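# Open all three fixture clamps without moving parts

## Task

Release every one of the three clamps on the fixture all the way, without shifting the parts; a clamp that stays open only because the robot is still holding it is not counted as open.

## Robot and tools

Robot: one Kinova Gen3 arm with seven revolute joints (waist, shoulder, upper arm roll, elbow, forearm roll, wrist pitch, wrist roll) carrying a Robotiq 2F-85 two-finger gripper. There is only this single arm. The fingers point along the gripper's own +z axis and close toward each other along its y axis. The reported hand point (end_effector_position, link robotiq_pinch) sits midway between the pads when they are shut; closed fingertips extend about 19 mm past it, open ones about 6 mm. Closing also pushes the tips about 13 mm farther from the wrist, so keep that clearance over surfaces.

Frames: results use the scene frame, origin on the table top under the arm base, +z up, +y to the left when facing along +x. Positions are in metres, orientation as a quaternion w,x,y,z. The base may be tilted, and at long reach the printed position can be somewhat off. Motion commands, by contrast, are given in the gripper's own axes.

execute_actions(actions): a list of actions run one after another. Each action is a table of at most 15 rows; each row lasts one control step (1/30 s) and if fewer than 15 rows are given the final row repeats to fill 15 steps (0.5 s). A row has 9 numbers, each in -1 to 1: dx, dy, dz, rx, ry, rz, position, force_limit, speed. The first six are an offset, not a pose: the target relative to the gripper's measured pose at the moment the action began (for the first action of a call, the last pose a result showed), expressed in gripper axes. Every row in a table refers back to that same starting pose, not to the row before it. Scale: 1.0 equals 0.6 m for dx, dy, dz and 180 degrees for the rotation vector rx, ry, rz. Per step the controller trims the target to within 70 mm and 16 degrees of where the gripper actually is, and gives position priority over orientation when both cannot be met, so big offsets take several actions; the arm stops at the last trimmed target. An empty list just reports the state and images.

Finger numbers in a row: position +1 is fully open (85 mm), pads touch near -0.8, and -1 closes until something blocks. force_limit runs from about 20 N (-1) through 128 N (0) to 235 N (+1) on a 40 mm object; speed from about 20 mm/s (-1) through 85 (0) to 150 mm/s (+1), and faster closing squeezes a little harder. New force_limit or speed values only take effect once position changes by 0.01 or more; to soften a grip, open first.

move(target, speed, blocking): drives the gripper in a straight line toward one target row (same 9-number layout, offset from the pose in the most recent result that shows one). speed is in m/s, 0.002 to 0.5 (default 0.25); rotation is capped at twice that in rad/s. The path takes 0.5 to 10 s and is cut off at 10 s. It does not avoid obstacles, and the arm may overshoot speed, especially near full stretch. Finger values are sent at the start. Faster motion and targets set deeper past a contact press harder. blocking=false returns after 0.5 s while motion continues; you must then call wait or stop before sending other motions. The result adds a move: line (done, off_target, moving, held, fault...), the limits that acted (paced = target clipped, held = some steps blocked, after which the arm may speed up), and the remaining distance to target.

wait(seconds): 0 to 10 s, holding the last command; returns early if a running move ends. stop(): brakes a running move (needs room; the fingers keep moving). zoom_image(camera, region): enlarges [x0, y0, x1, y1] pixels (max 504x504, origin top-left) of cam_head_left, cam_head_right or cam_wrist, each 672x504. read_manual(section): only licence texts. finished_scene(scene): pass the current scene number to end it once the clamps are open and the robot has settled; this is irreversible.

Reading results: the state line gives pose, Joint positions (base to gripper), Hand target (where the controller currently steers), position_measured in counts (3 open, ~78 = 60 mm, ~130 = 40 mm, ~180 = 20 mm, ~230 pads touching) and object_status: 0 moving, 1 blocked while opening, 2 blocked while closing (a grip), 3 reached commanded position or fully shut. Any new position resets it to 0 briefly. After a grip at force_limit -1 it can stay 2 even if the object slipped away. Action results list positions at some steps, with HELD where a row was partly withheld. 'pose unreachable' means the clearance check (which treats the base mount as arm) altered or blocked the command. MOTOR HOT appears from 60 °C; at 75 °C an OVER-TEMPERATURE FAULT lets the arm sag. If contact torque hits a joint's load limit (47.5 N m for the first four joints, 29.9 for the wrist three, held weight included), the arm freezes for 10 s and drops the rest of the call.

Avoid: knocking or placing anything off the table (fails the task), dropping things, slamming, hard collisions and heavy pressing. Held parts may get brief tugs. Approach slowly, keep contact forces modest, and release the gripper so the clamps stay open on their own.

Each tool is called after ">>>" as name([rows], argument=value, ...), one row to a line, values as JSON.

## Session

>>> execute_actions(actions=[])

Scene clock: 0.00 s.
end_effector_position=(+0.8933, -0.0939, +0.3526) position_measured=3 object_status=3 end_effector_quat_wxyz=(+0.348, -0.277, +0.890, -0.105)
Joint positions: [ 0.724  1.048 -0.627  0.679 -0.437  0.798  2.713]
Joint velocities: [-0.     0.001  0.     0.    -0.    -0.     0.001]
Motor temperatures (°C, as the motors report them): [30 24 25 25 32 37 42]
Hand target: +0.893, -0.094, +0.353; +0.348, -0.277, +0.890, -0.105

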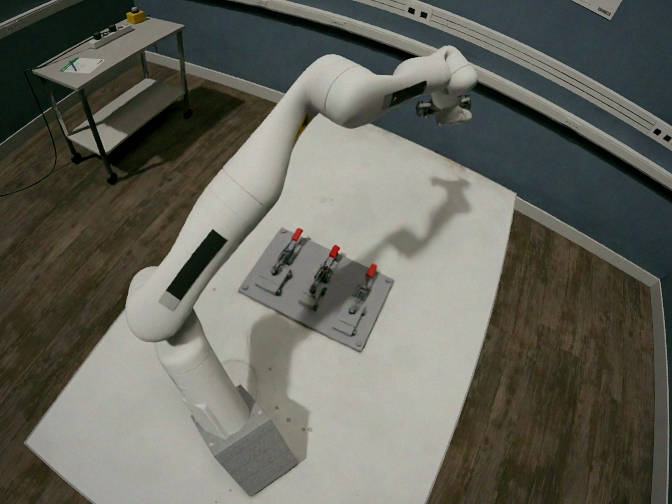

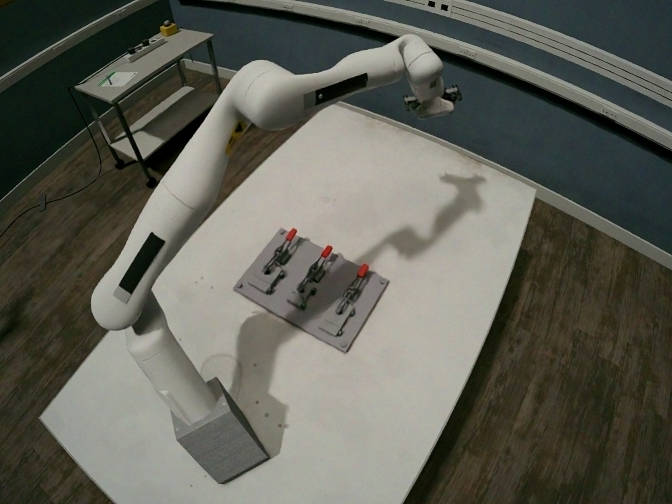

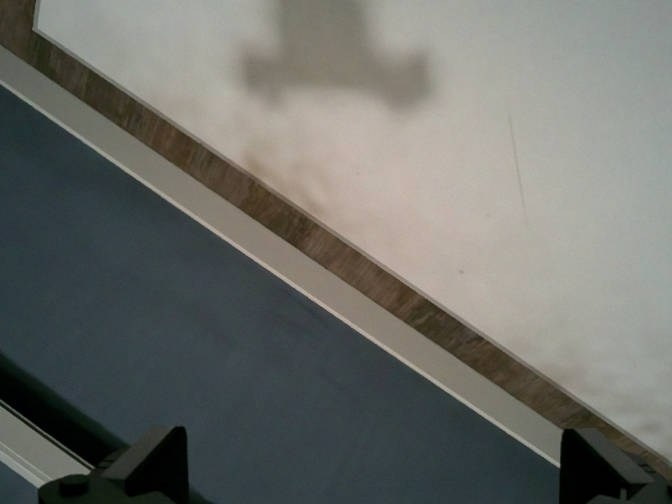

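>>> move(target=[0.307,0.403,-0.3215,-0.0693,0.2297,0.1828,0.1,-0.4,0], speed=0.3)

Scene clock: 2.33 s.
end_effector_position=(+0.5493, -0.0006, +0.2988) position_measured=117 object_status=3 end_effector_quat_wxyz=(-0.000, +0.000, +1.000, -0.001)
Joint positions: [ 0.84   0.585 -0.467  1.437 -0.385  1.192  2.141]
Joint velocities: [ 0.002 -0.005 -0.     0.001  0.    -0.    -0.   ]
Motor temperatures (°C, as the motors report them): [30 24 25 25 32 37 42]
Hand target: +0.549, -0.001, +0.299; +0.000, +0.000, +1.000, -0.001
Off the commanded pose: 0.001 m, 0 deg.
move: done

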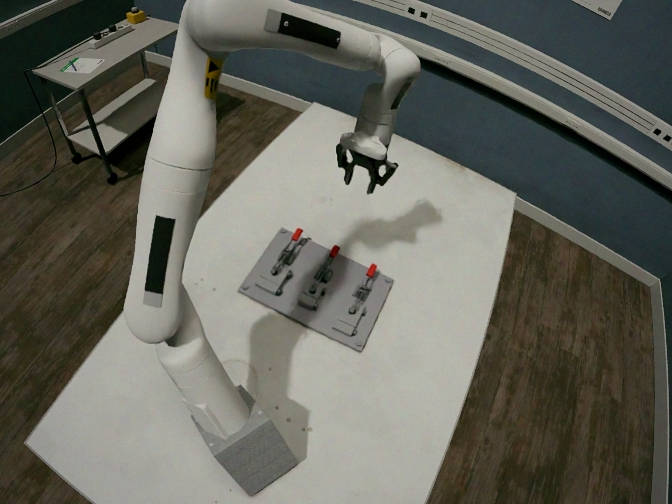

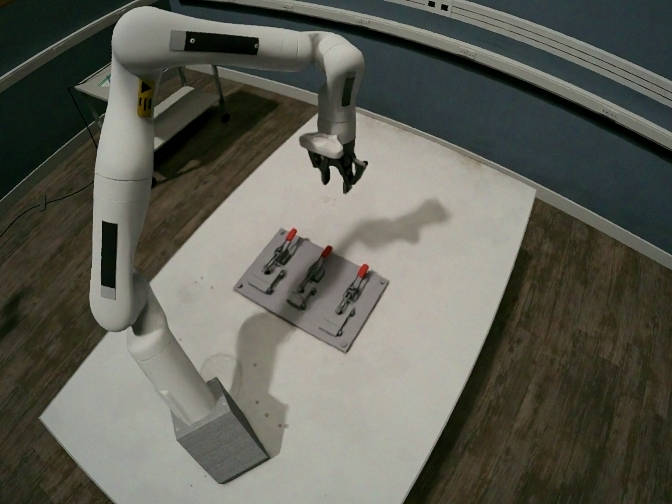

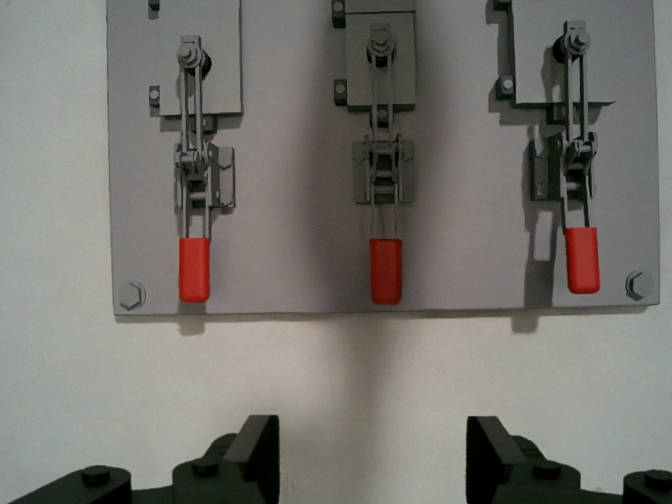

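>>> move(target=[0.04,0.009,0.3,0,0,0,0.1,-0.4,0], speed=0.25)

Scene clock: 3.70 s.
end_effector_position=(+0.5254, +0.0041, +0.1196) position_measured=117 object_status=3 end_effector_quat_wxyz=(+0.000, +0.000, +1.000, -0.001)
Joint positions: [ 0.679  0.76  -0.503  1.723 -0.426  0.68   2.193]
Joint velocities: [-0.004  0.009 -0.001  0.     0.001 -0.001 -0.001]
Motor temperatures (°C, as the motors report them): [30 24 25 25 32 37 42]
Hand target: +0.525, +0.004, +0.119; -0.000, +0.000, +1.000, -0.001
Off the commanded pose: 0.001 m, 0 deg.
move: done

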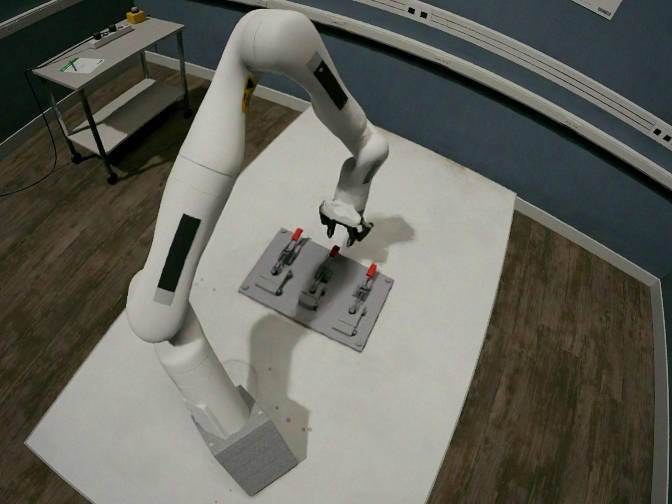

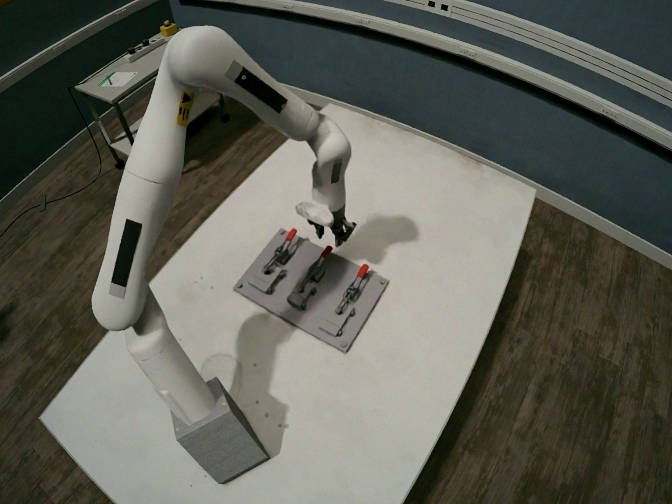

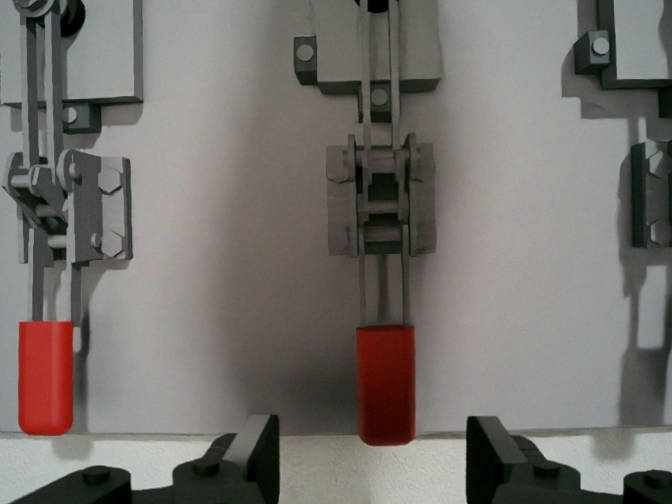

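>>> move(target=[0.004,0.008,0.115,0,0,0,0.1,-0.4,0], speed=0.1)

Scene clock: 4.93 s.
end_effector_position=(+0.5233, +0.0085, +0.0510) position_measured=117 object_status=3 end_effector_quat_wxyz=(+0.001, +0.000, +1.000, -0.001)
Joint positions: [ 0.596  0.872 -0.513  1.746 -0.44   0.515  2.198]
Joint velocities: [-0.003  0.004 -0.001 -0.     0.001  0.    -0.001]
Motor temperatures (°C, as the motors report them): [30 24 25 25 32 37 42]
Hand target: +0.523, +0.009, +0.051; +0.000, +0.000, +1.000, -0.001
Off the commanded pose: 0.001 m, 0 deg.
move: done

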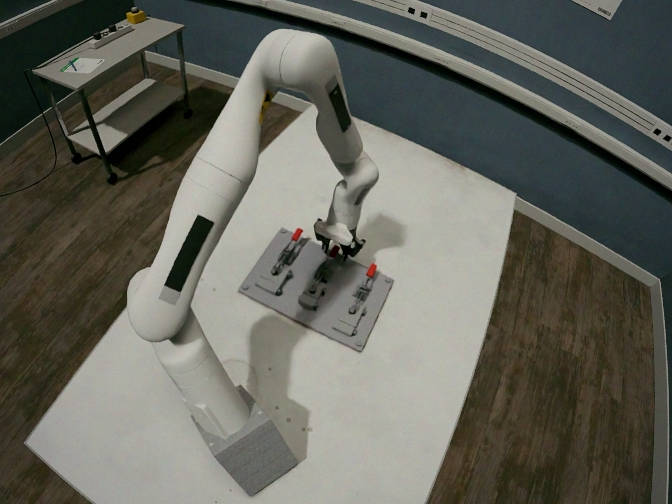

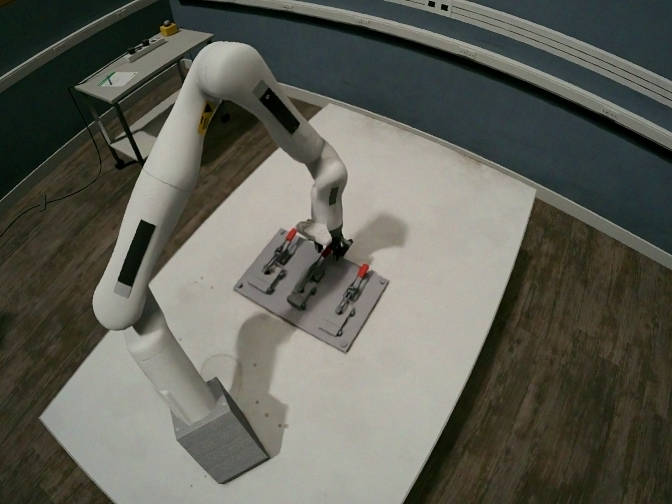

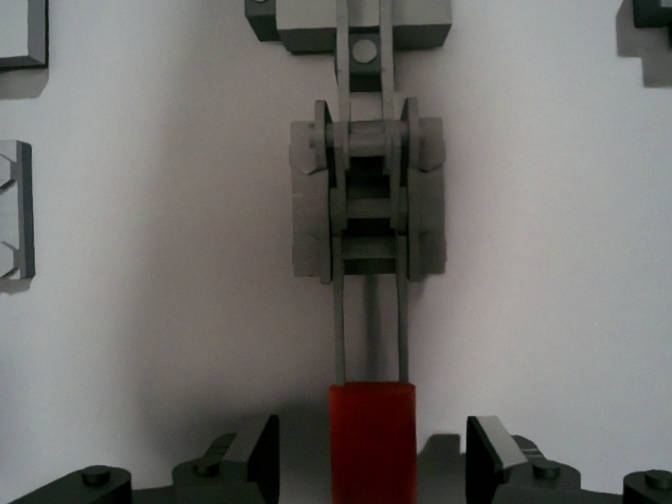

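>>> move(target=[0,0,0,0,0,0,-1,-0.4,0])

>>> move(target=[0.008,0,-0.022,0,0,0,-1,-0.4,0], speed=0.04)

>>> move(target=[0.027,0,-0.027,0,0,0,-1,-0.4,0], speed=0.05)

Scene clock: 5.83 s.
end_effector_position=(+0.5233, +0.0086, +0.0511) position_measured=189 object_status=2 end_effector_quat_wxyz=(+0.001, -0.000, +1.000, -0.002)
Joint positions: [ 0.596  0.872 -0.513  1.746 -0.439  0.516  2.199]
Joint velocities: [ 0.    -0.001 -0.    -0.     0.    -0.     0.001]
Motor temperatures (°C, as the motors report them): [30 24 25 25 32 37 42]
Hand target: +0.523, +0.009, +0.051; +0.001, +0.000, +1.000, -0.001
Off the commanded pose: 0.000 m, 0 deg.
move: done

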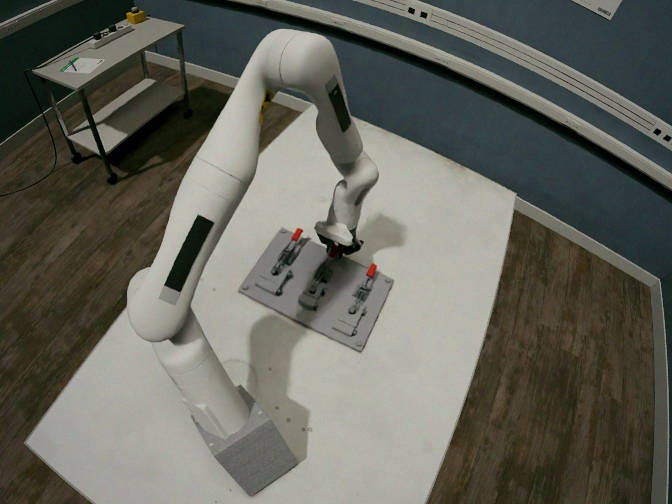

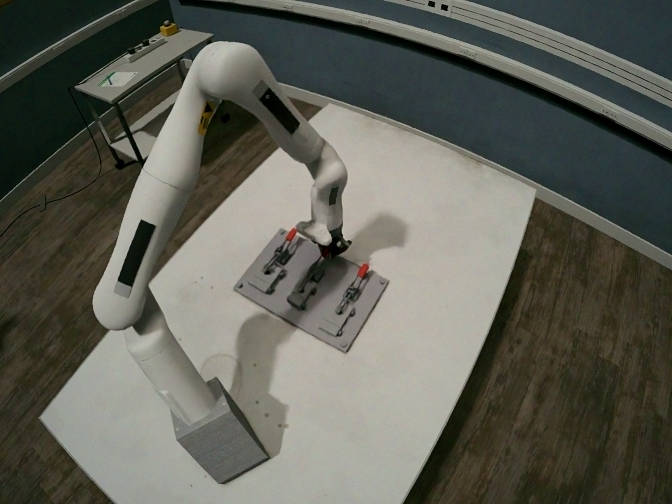

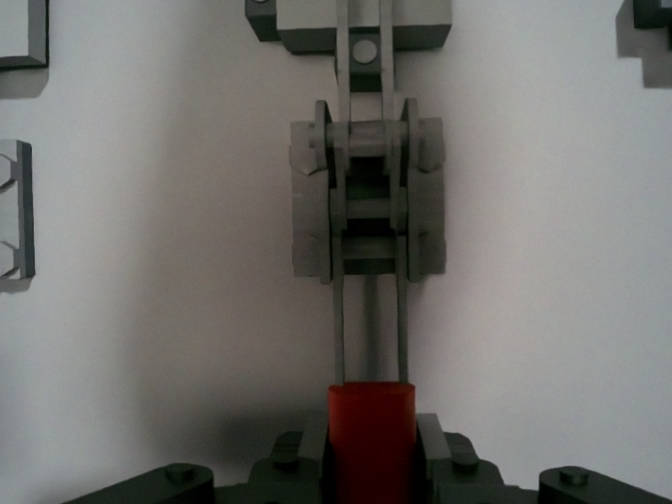

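Scene clock: 6.53 s.
end_effector_position=(+0.5188, +0.0086, +0.0626) position_measured=189 object_status=2 end_effector_quat_wxyz=(+0.001, -0.001, +1.000, -0.002)
Joint positions: [ 0.617  0.849 -0.518  1.762 -0.439  0.53   2.205]
Joint velocities: [ 0.002 -0.003 -0.     0.002  0.     0.002 -0.001]
Motor temperatures (°C, as the motors report them): [30 24 25 25 32 37 42]
Hand target: +0.518, +0.009, +0.064; +0.000, -0.000, +1.000, -0.002
Off the commanded pose: 0.002 m, 0 deg.
move: done

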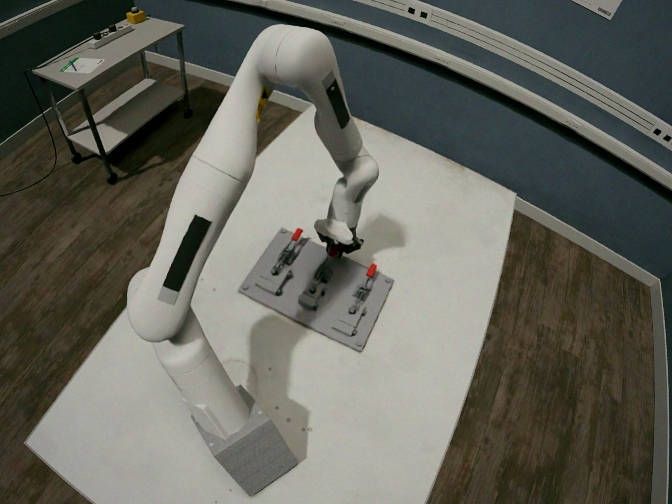

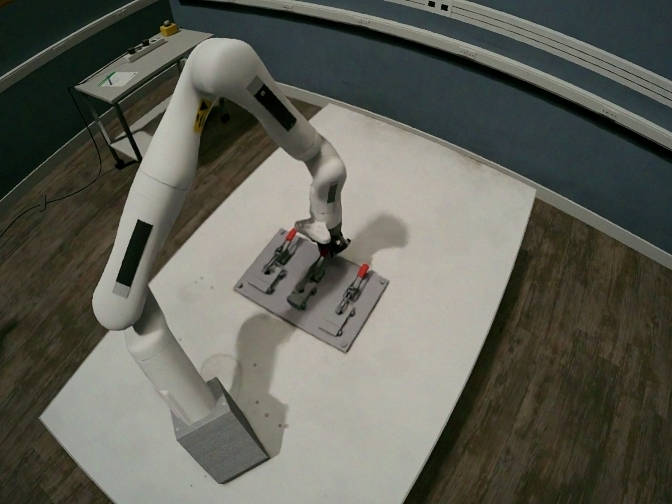

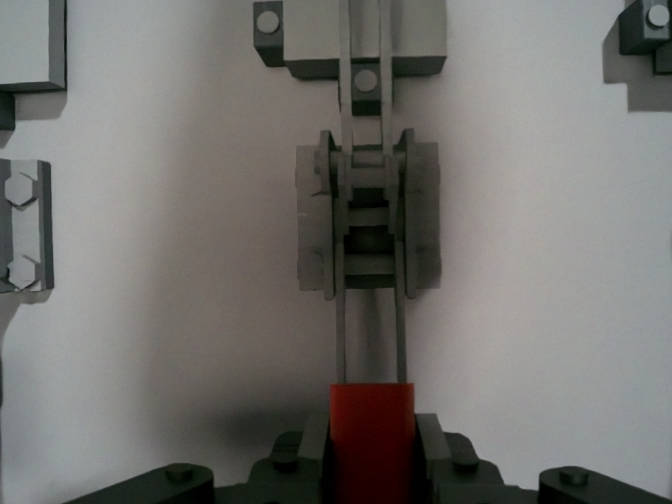

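Scene clock: 7.23 s.
end_effector_position=(+0.5062, +0.0083, +0.0782) position_measured=189 object_status=2 end_effector_quat_wxyz=(+0.004, -0.002, +1.000, -0.003)
Joint positions: [ 0.661  0.813 -0.537  1.812 -0.446  0.523  2.228]
Joint velocities: [ 0.003 -0.003 -0.001  0.003 -0.002 -0.001  0.002]
Motor temperatures (°C, as the motors report them): [30 24 25 25 32 37 42]
Hand target: +0.503, +0.009, +0.079; +0.001, -0.001, +1.000, -0.002
Off the commanded pose: 0.004 m, 0 deg.
move: off_target

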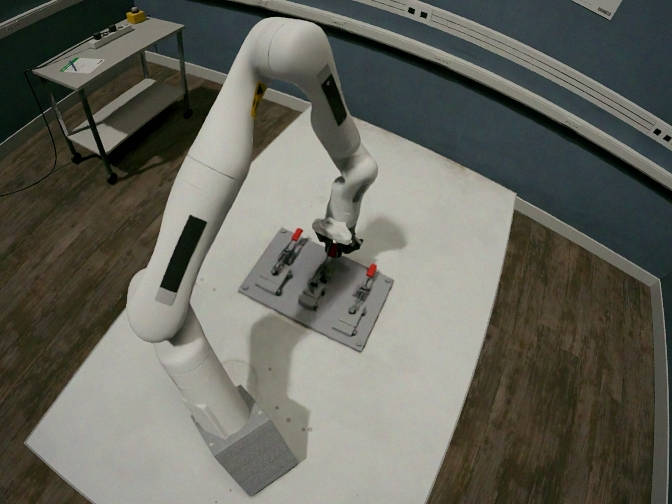

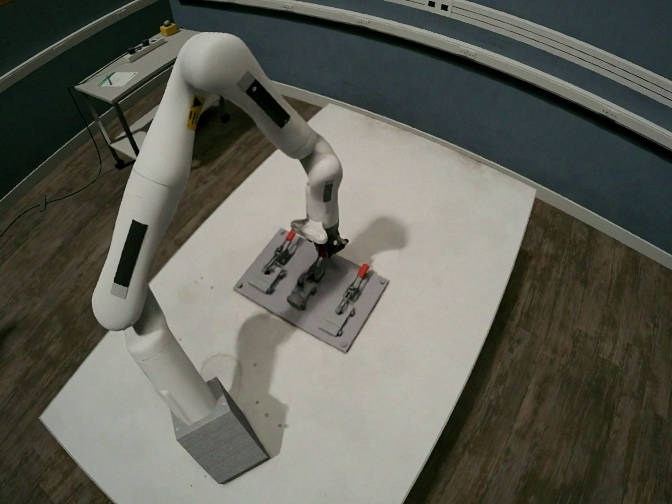

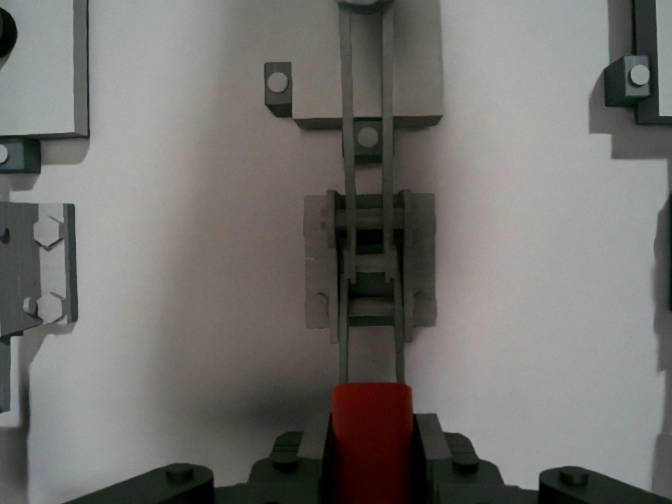

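Larger radius; go more up.

>>> move(target=[0.022,0,-0.022,0,0,0,-1,-0.4,0], speed=0.05)

>>> move(target=[0.025,0,-0.012,0,0,0,-1,-0.4,0], speed=0.05)

>>> move(target=[0.022,0,-0.004,0,0,0,-1,-0.4,0], speed=0.04)

Scene clock: 8.10 s.
end_effector_position=(+0.4925, +0.0080, +0.0876) position_measured=189 object_status=2 end_effector_quat_wxyz=(+0.003, -0.002, +1.000, -0.002)
Joint positions: [ 0.695  0.791 -0.552  1.854 -0.45   0.52   2.247]
Joint velocities: [ 0.002  0.001 -0.002  0.001 -0.    -0.001 -0.001]
Motor temperatures (°C, as the motors report them): [30 24 25 25 32 37 42]
Hand target: +0.493, +0.008, +0.091; +0.004, -0.002, +1.000, -0.003
Off the commanded pose: 0.004 m, 0 deg.
move: off_target

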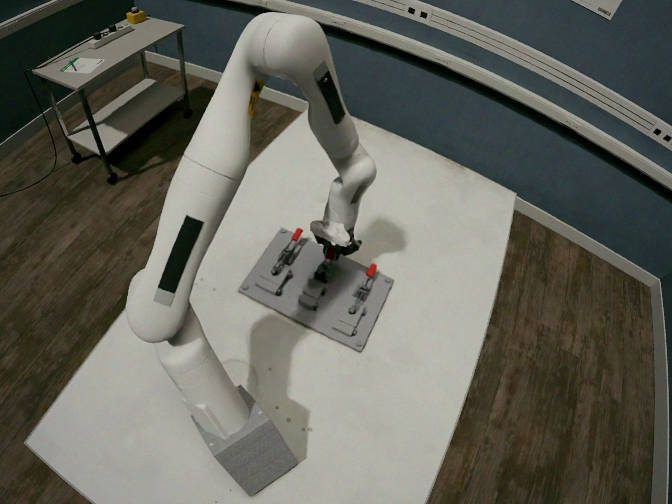

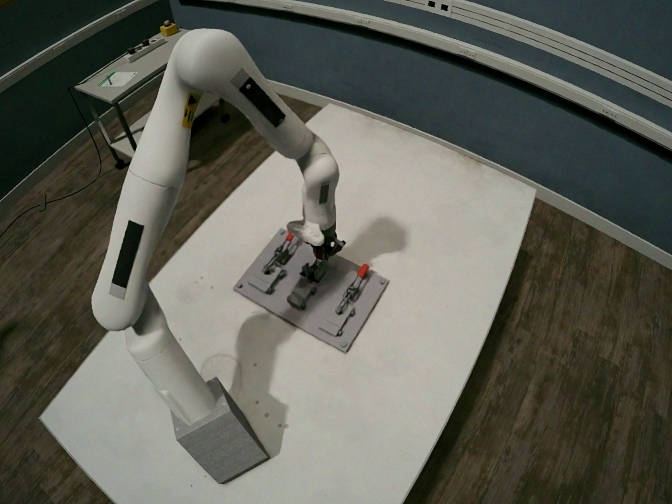

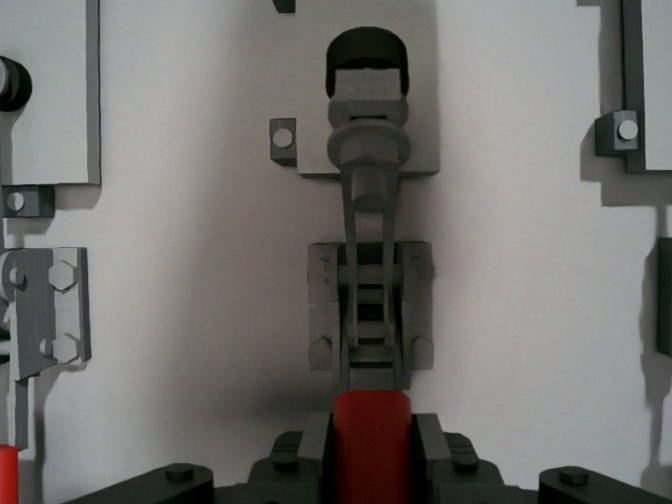

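Scene clock: 8.80 s.
end_effector_position=(+0.4807, +0.0077, +0.0914) position_measured=189 object_status=2 end_effector_quat_wxyz=(+0.005, -0.003, +1.000, -0.003)
Joint positions: [ 0.725  0.78  -0.57   1.896 -0.459  0.495  2.27 ]
Joint velocities: [ 0.001  0.    -0.001  0.001 -0.001 -0.001  0.001]
Motor temperatures (°C, as the motors report them): [30 24 25 25 32 37 42]
Hand target: +0.477, +0.008, +0.095; +0.003, -0.002, +1.000, -0.002
Off the commanded pose: 0.005 m, 0 deg.
move: off_target

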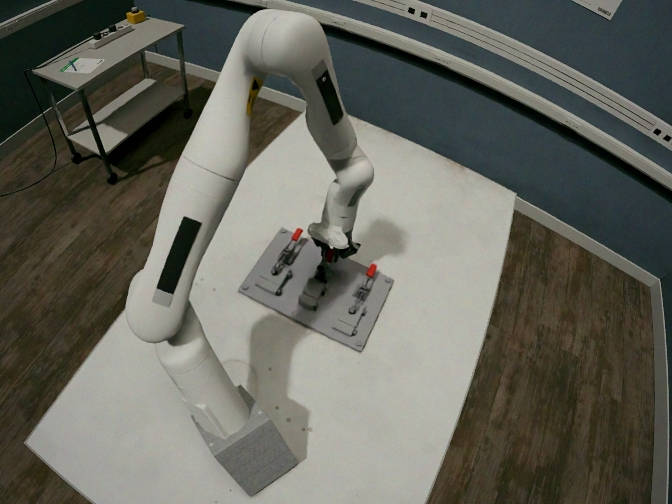

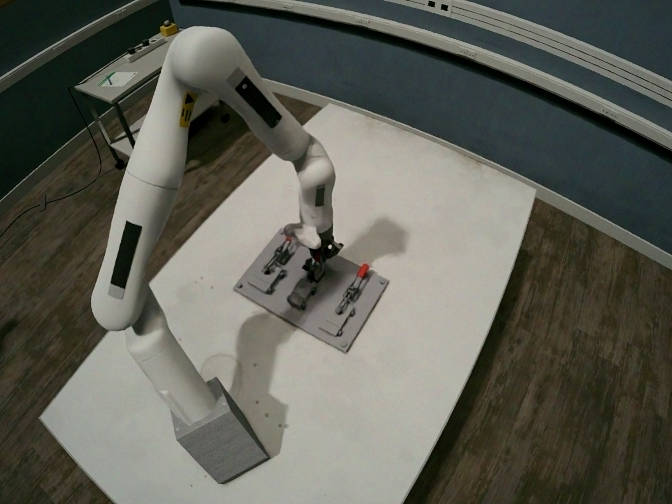

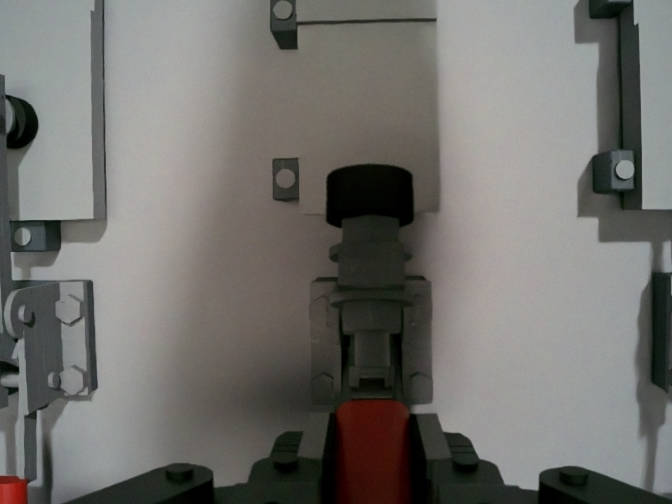

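Scene clock: 9.50 s.
end_effector_position=(+0.4741, +0.0075, +0.0921) position_measured=189 object_status=2 end_effector_quat_wxyz=(+0.011, -0.004, +1.000, -0.004)
Joint positions: [ 0.746  0.777 -0.589  1.929 -0.469  0.463  2.292]
Joint velocities: [ 0.    -0.002  0.001  0.    -0.002  0.     0.002]
Motor temperatures (°C, as the motors report them): [30 24 25 25 32 37 42]
Hand target: +0.467, +0.008, +0.094; +0.005, -0.003, +1.000, -0.003
Off the commanded pose: 0.007 m, 1 deg.
move: off_target

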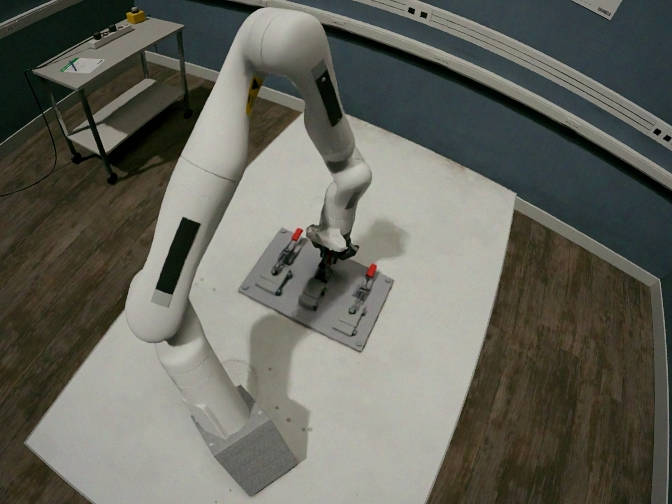

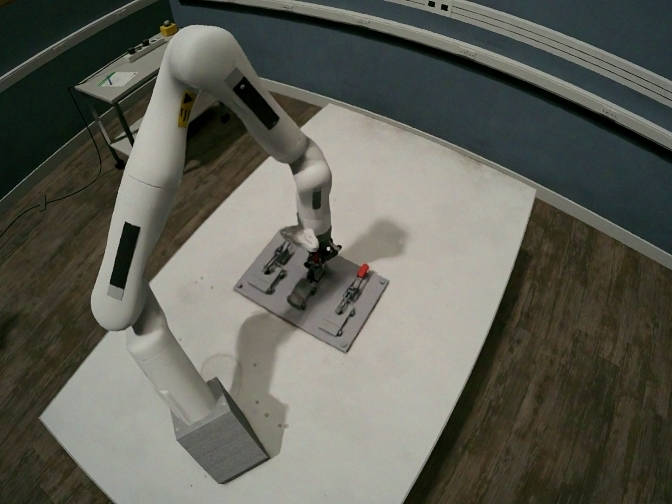

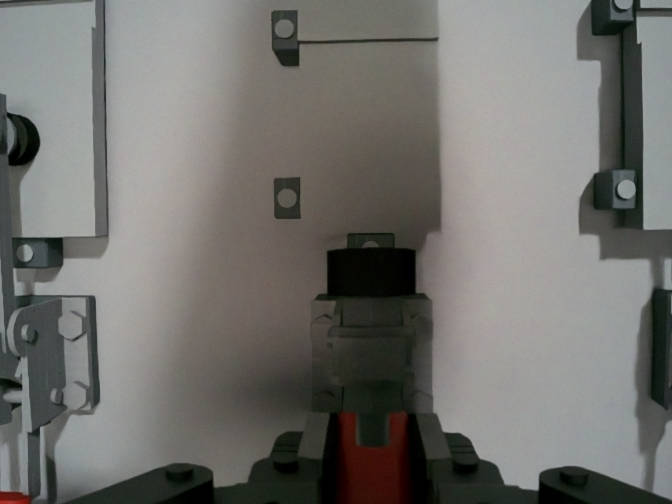

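>>> move(target=[0,0,0,0,0,0,0.1,-0.4,0.5])

>>> move(target=[-0.03,0,-0.08,0,0,0,0.1,-0.4,0.5], speed=0.15)

>>> move(target=[-0.05,0.185,0.03,-0.004,-0.007,0,0.1,-0.4,0.5], speed=0.25)

Scene clock: 10.40 s.
end_effector_position=(+0.4741, +0.0075, +0.0921) position_measured=117 object_status=3 end_effector_quat_wxyz=(+0.011, -0.004, +1.000, -0.004)
Joint positions: [ 0.746  0.777 -0.589  1.929 -0.469  0.463  2.292]
Joint velocities: [ 0.    -0.001  0.    -0.     0.    -0.    -0.   ]
Motor temperatures (°C, as the motors report them): [30 24 25 25 32 37 42]
Hand target: +0.474, +0.008, +0.092; +0.011, -0.004, +1.000, -0.004
Off the commanded pose: 0.000 m, 0 deg.
move: done

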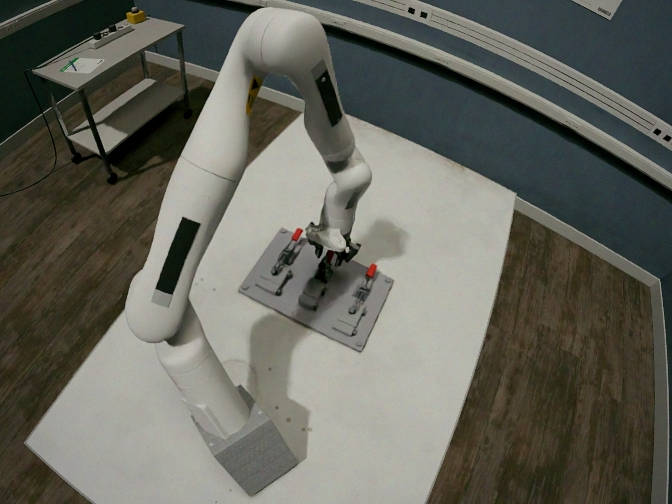

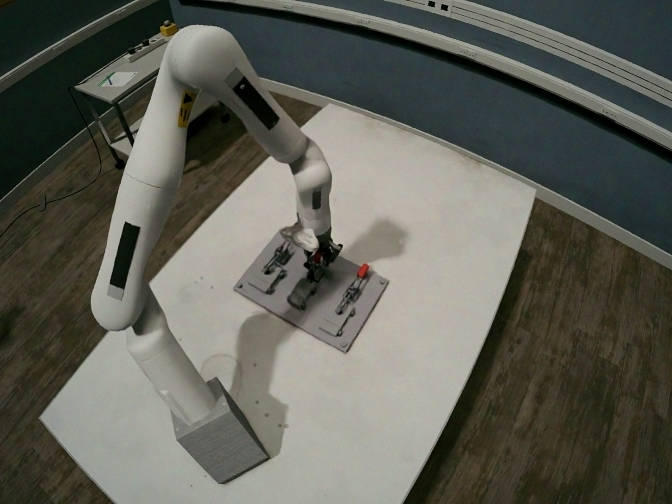

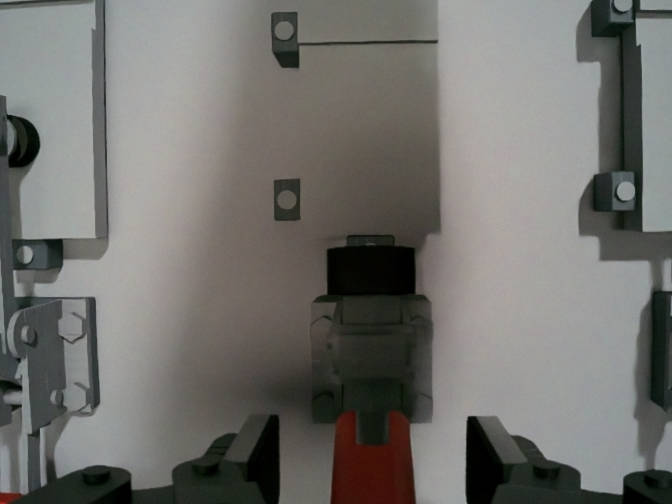

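Scene clock: 11.13 s.
end_effector_position=(+0.4909, +0.0082, +0.1401) position_measured=117 object_status=3 end_effector_quat_wxyz=(+0.010, -0.004, +1.000, -0.004)
Joint positions: [ 0.779  0.693 -0.563  1.856 -0.448  0.628  2.255]
Joint velocities: [ 0.001 -0.004 -0.    -0.001  0.001 -0.    -0.001]
Motor temperatures (°C, as the motors report them): [30 24 25 25 32 37 42]
Hand target: +0.491, +0.008, +0.140; +0.011, -0.004, +1.000, -0.004
Off the commanded pose: 0.000 m, 0 deg.
move: done

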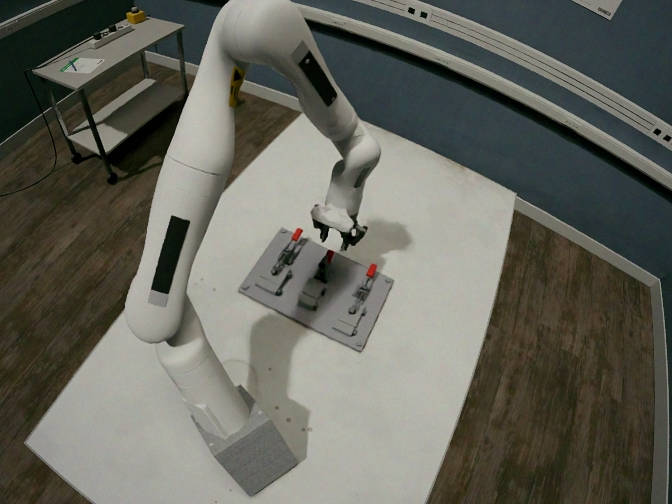

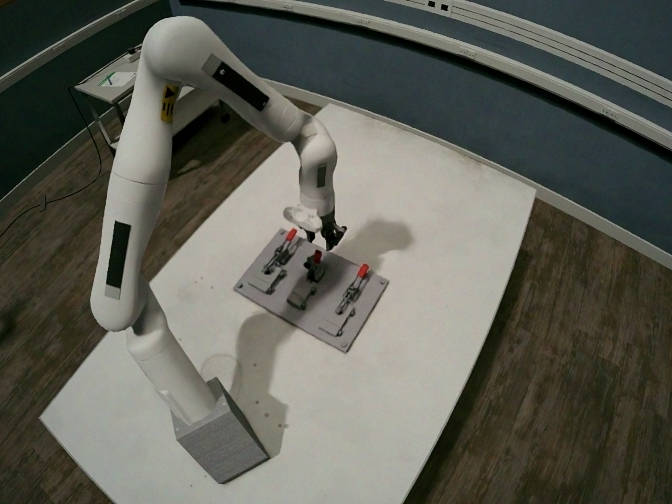

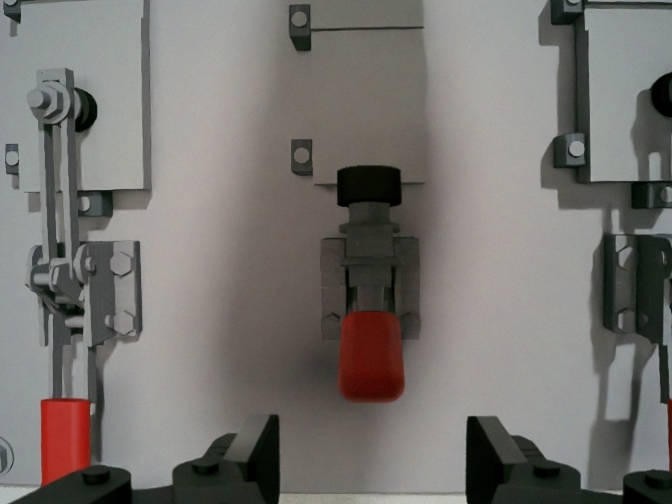

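Scene clock: 11.97 s.
end_effector_position=(+0.5200, +0.1185, +0.1222) position_measured=117 object_status=3 end_effector_quat_wxyz=(+0.022, -0.004, +1.000, +0.003)
Joint positions: [ 0.575  0.584 -0.591  1.861 -0.505  0.57   2.055]
Joint velocities: [-0.01  -0.005 -0.008 -0.     0.005 -0.    -0.006]
Motor temperatures (°C, as the motors report them): [30 24 25 25 32 37 42]
Hand target: +0.520, +0.119, +0.122; +0.021, -0.004, +1.000, +0.003
Off the commanded pose: 0.001 m, 0 deg.
move: done

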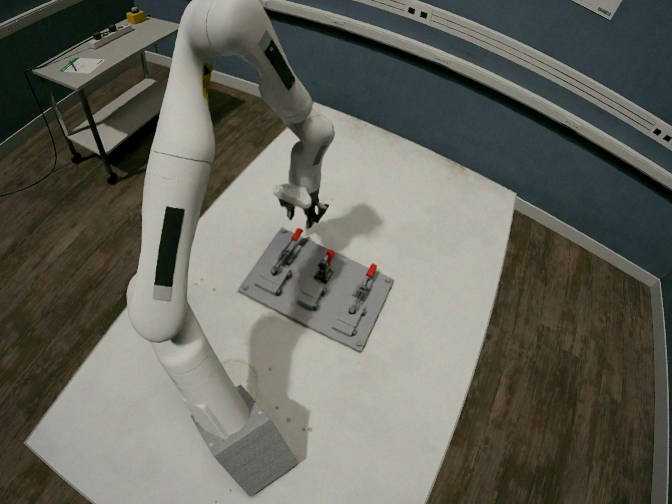

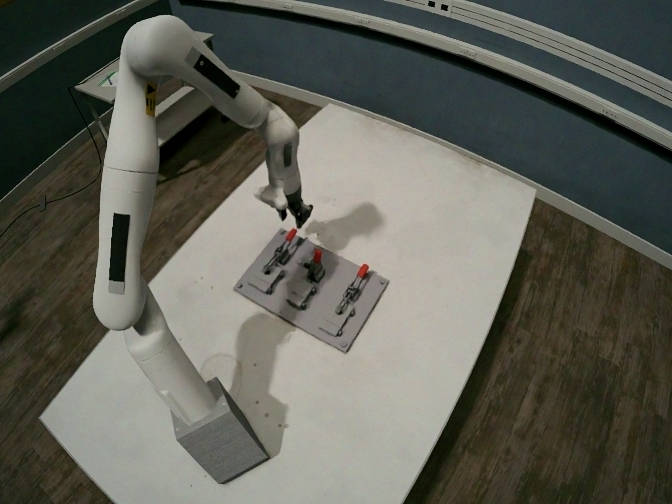

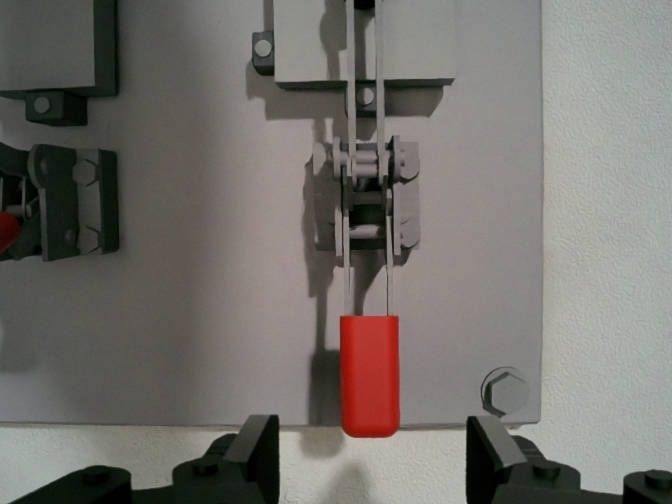

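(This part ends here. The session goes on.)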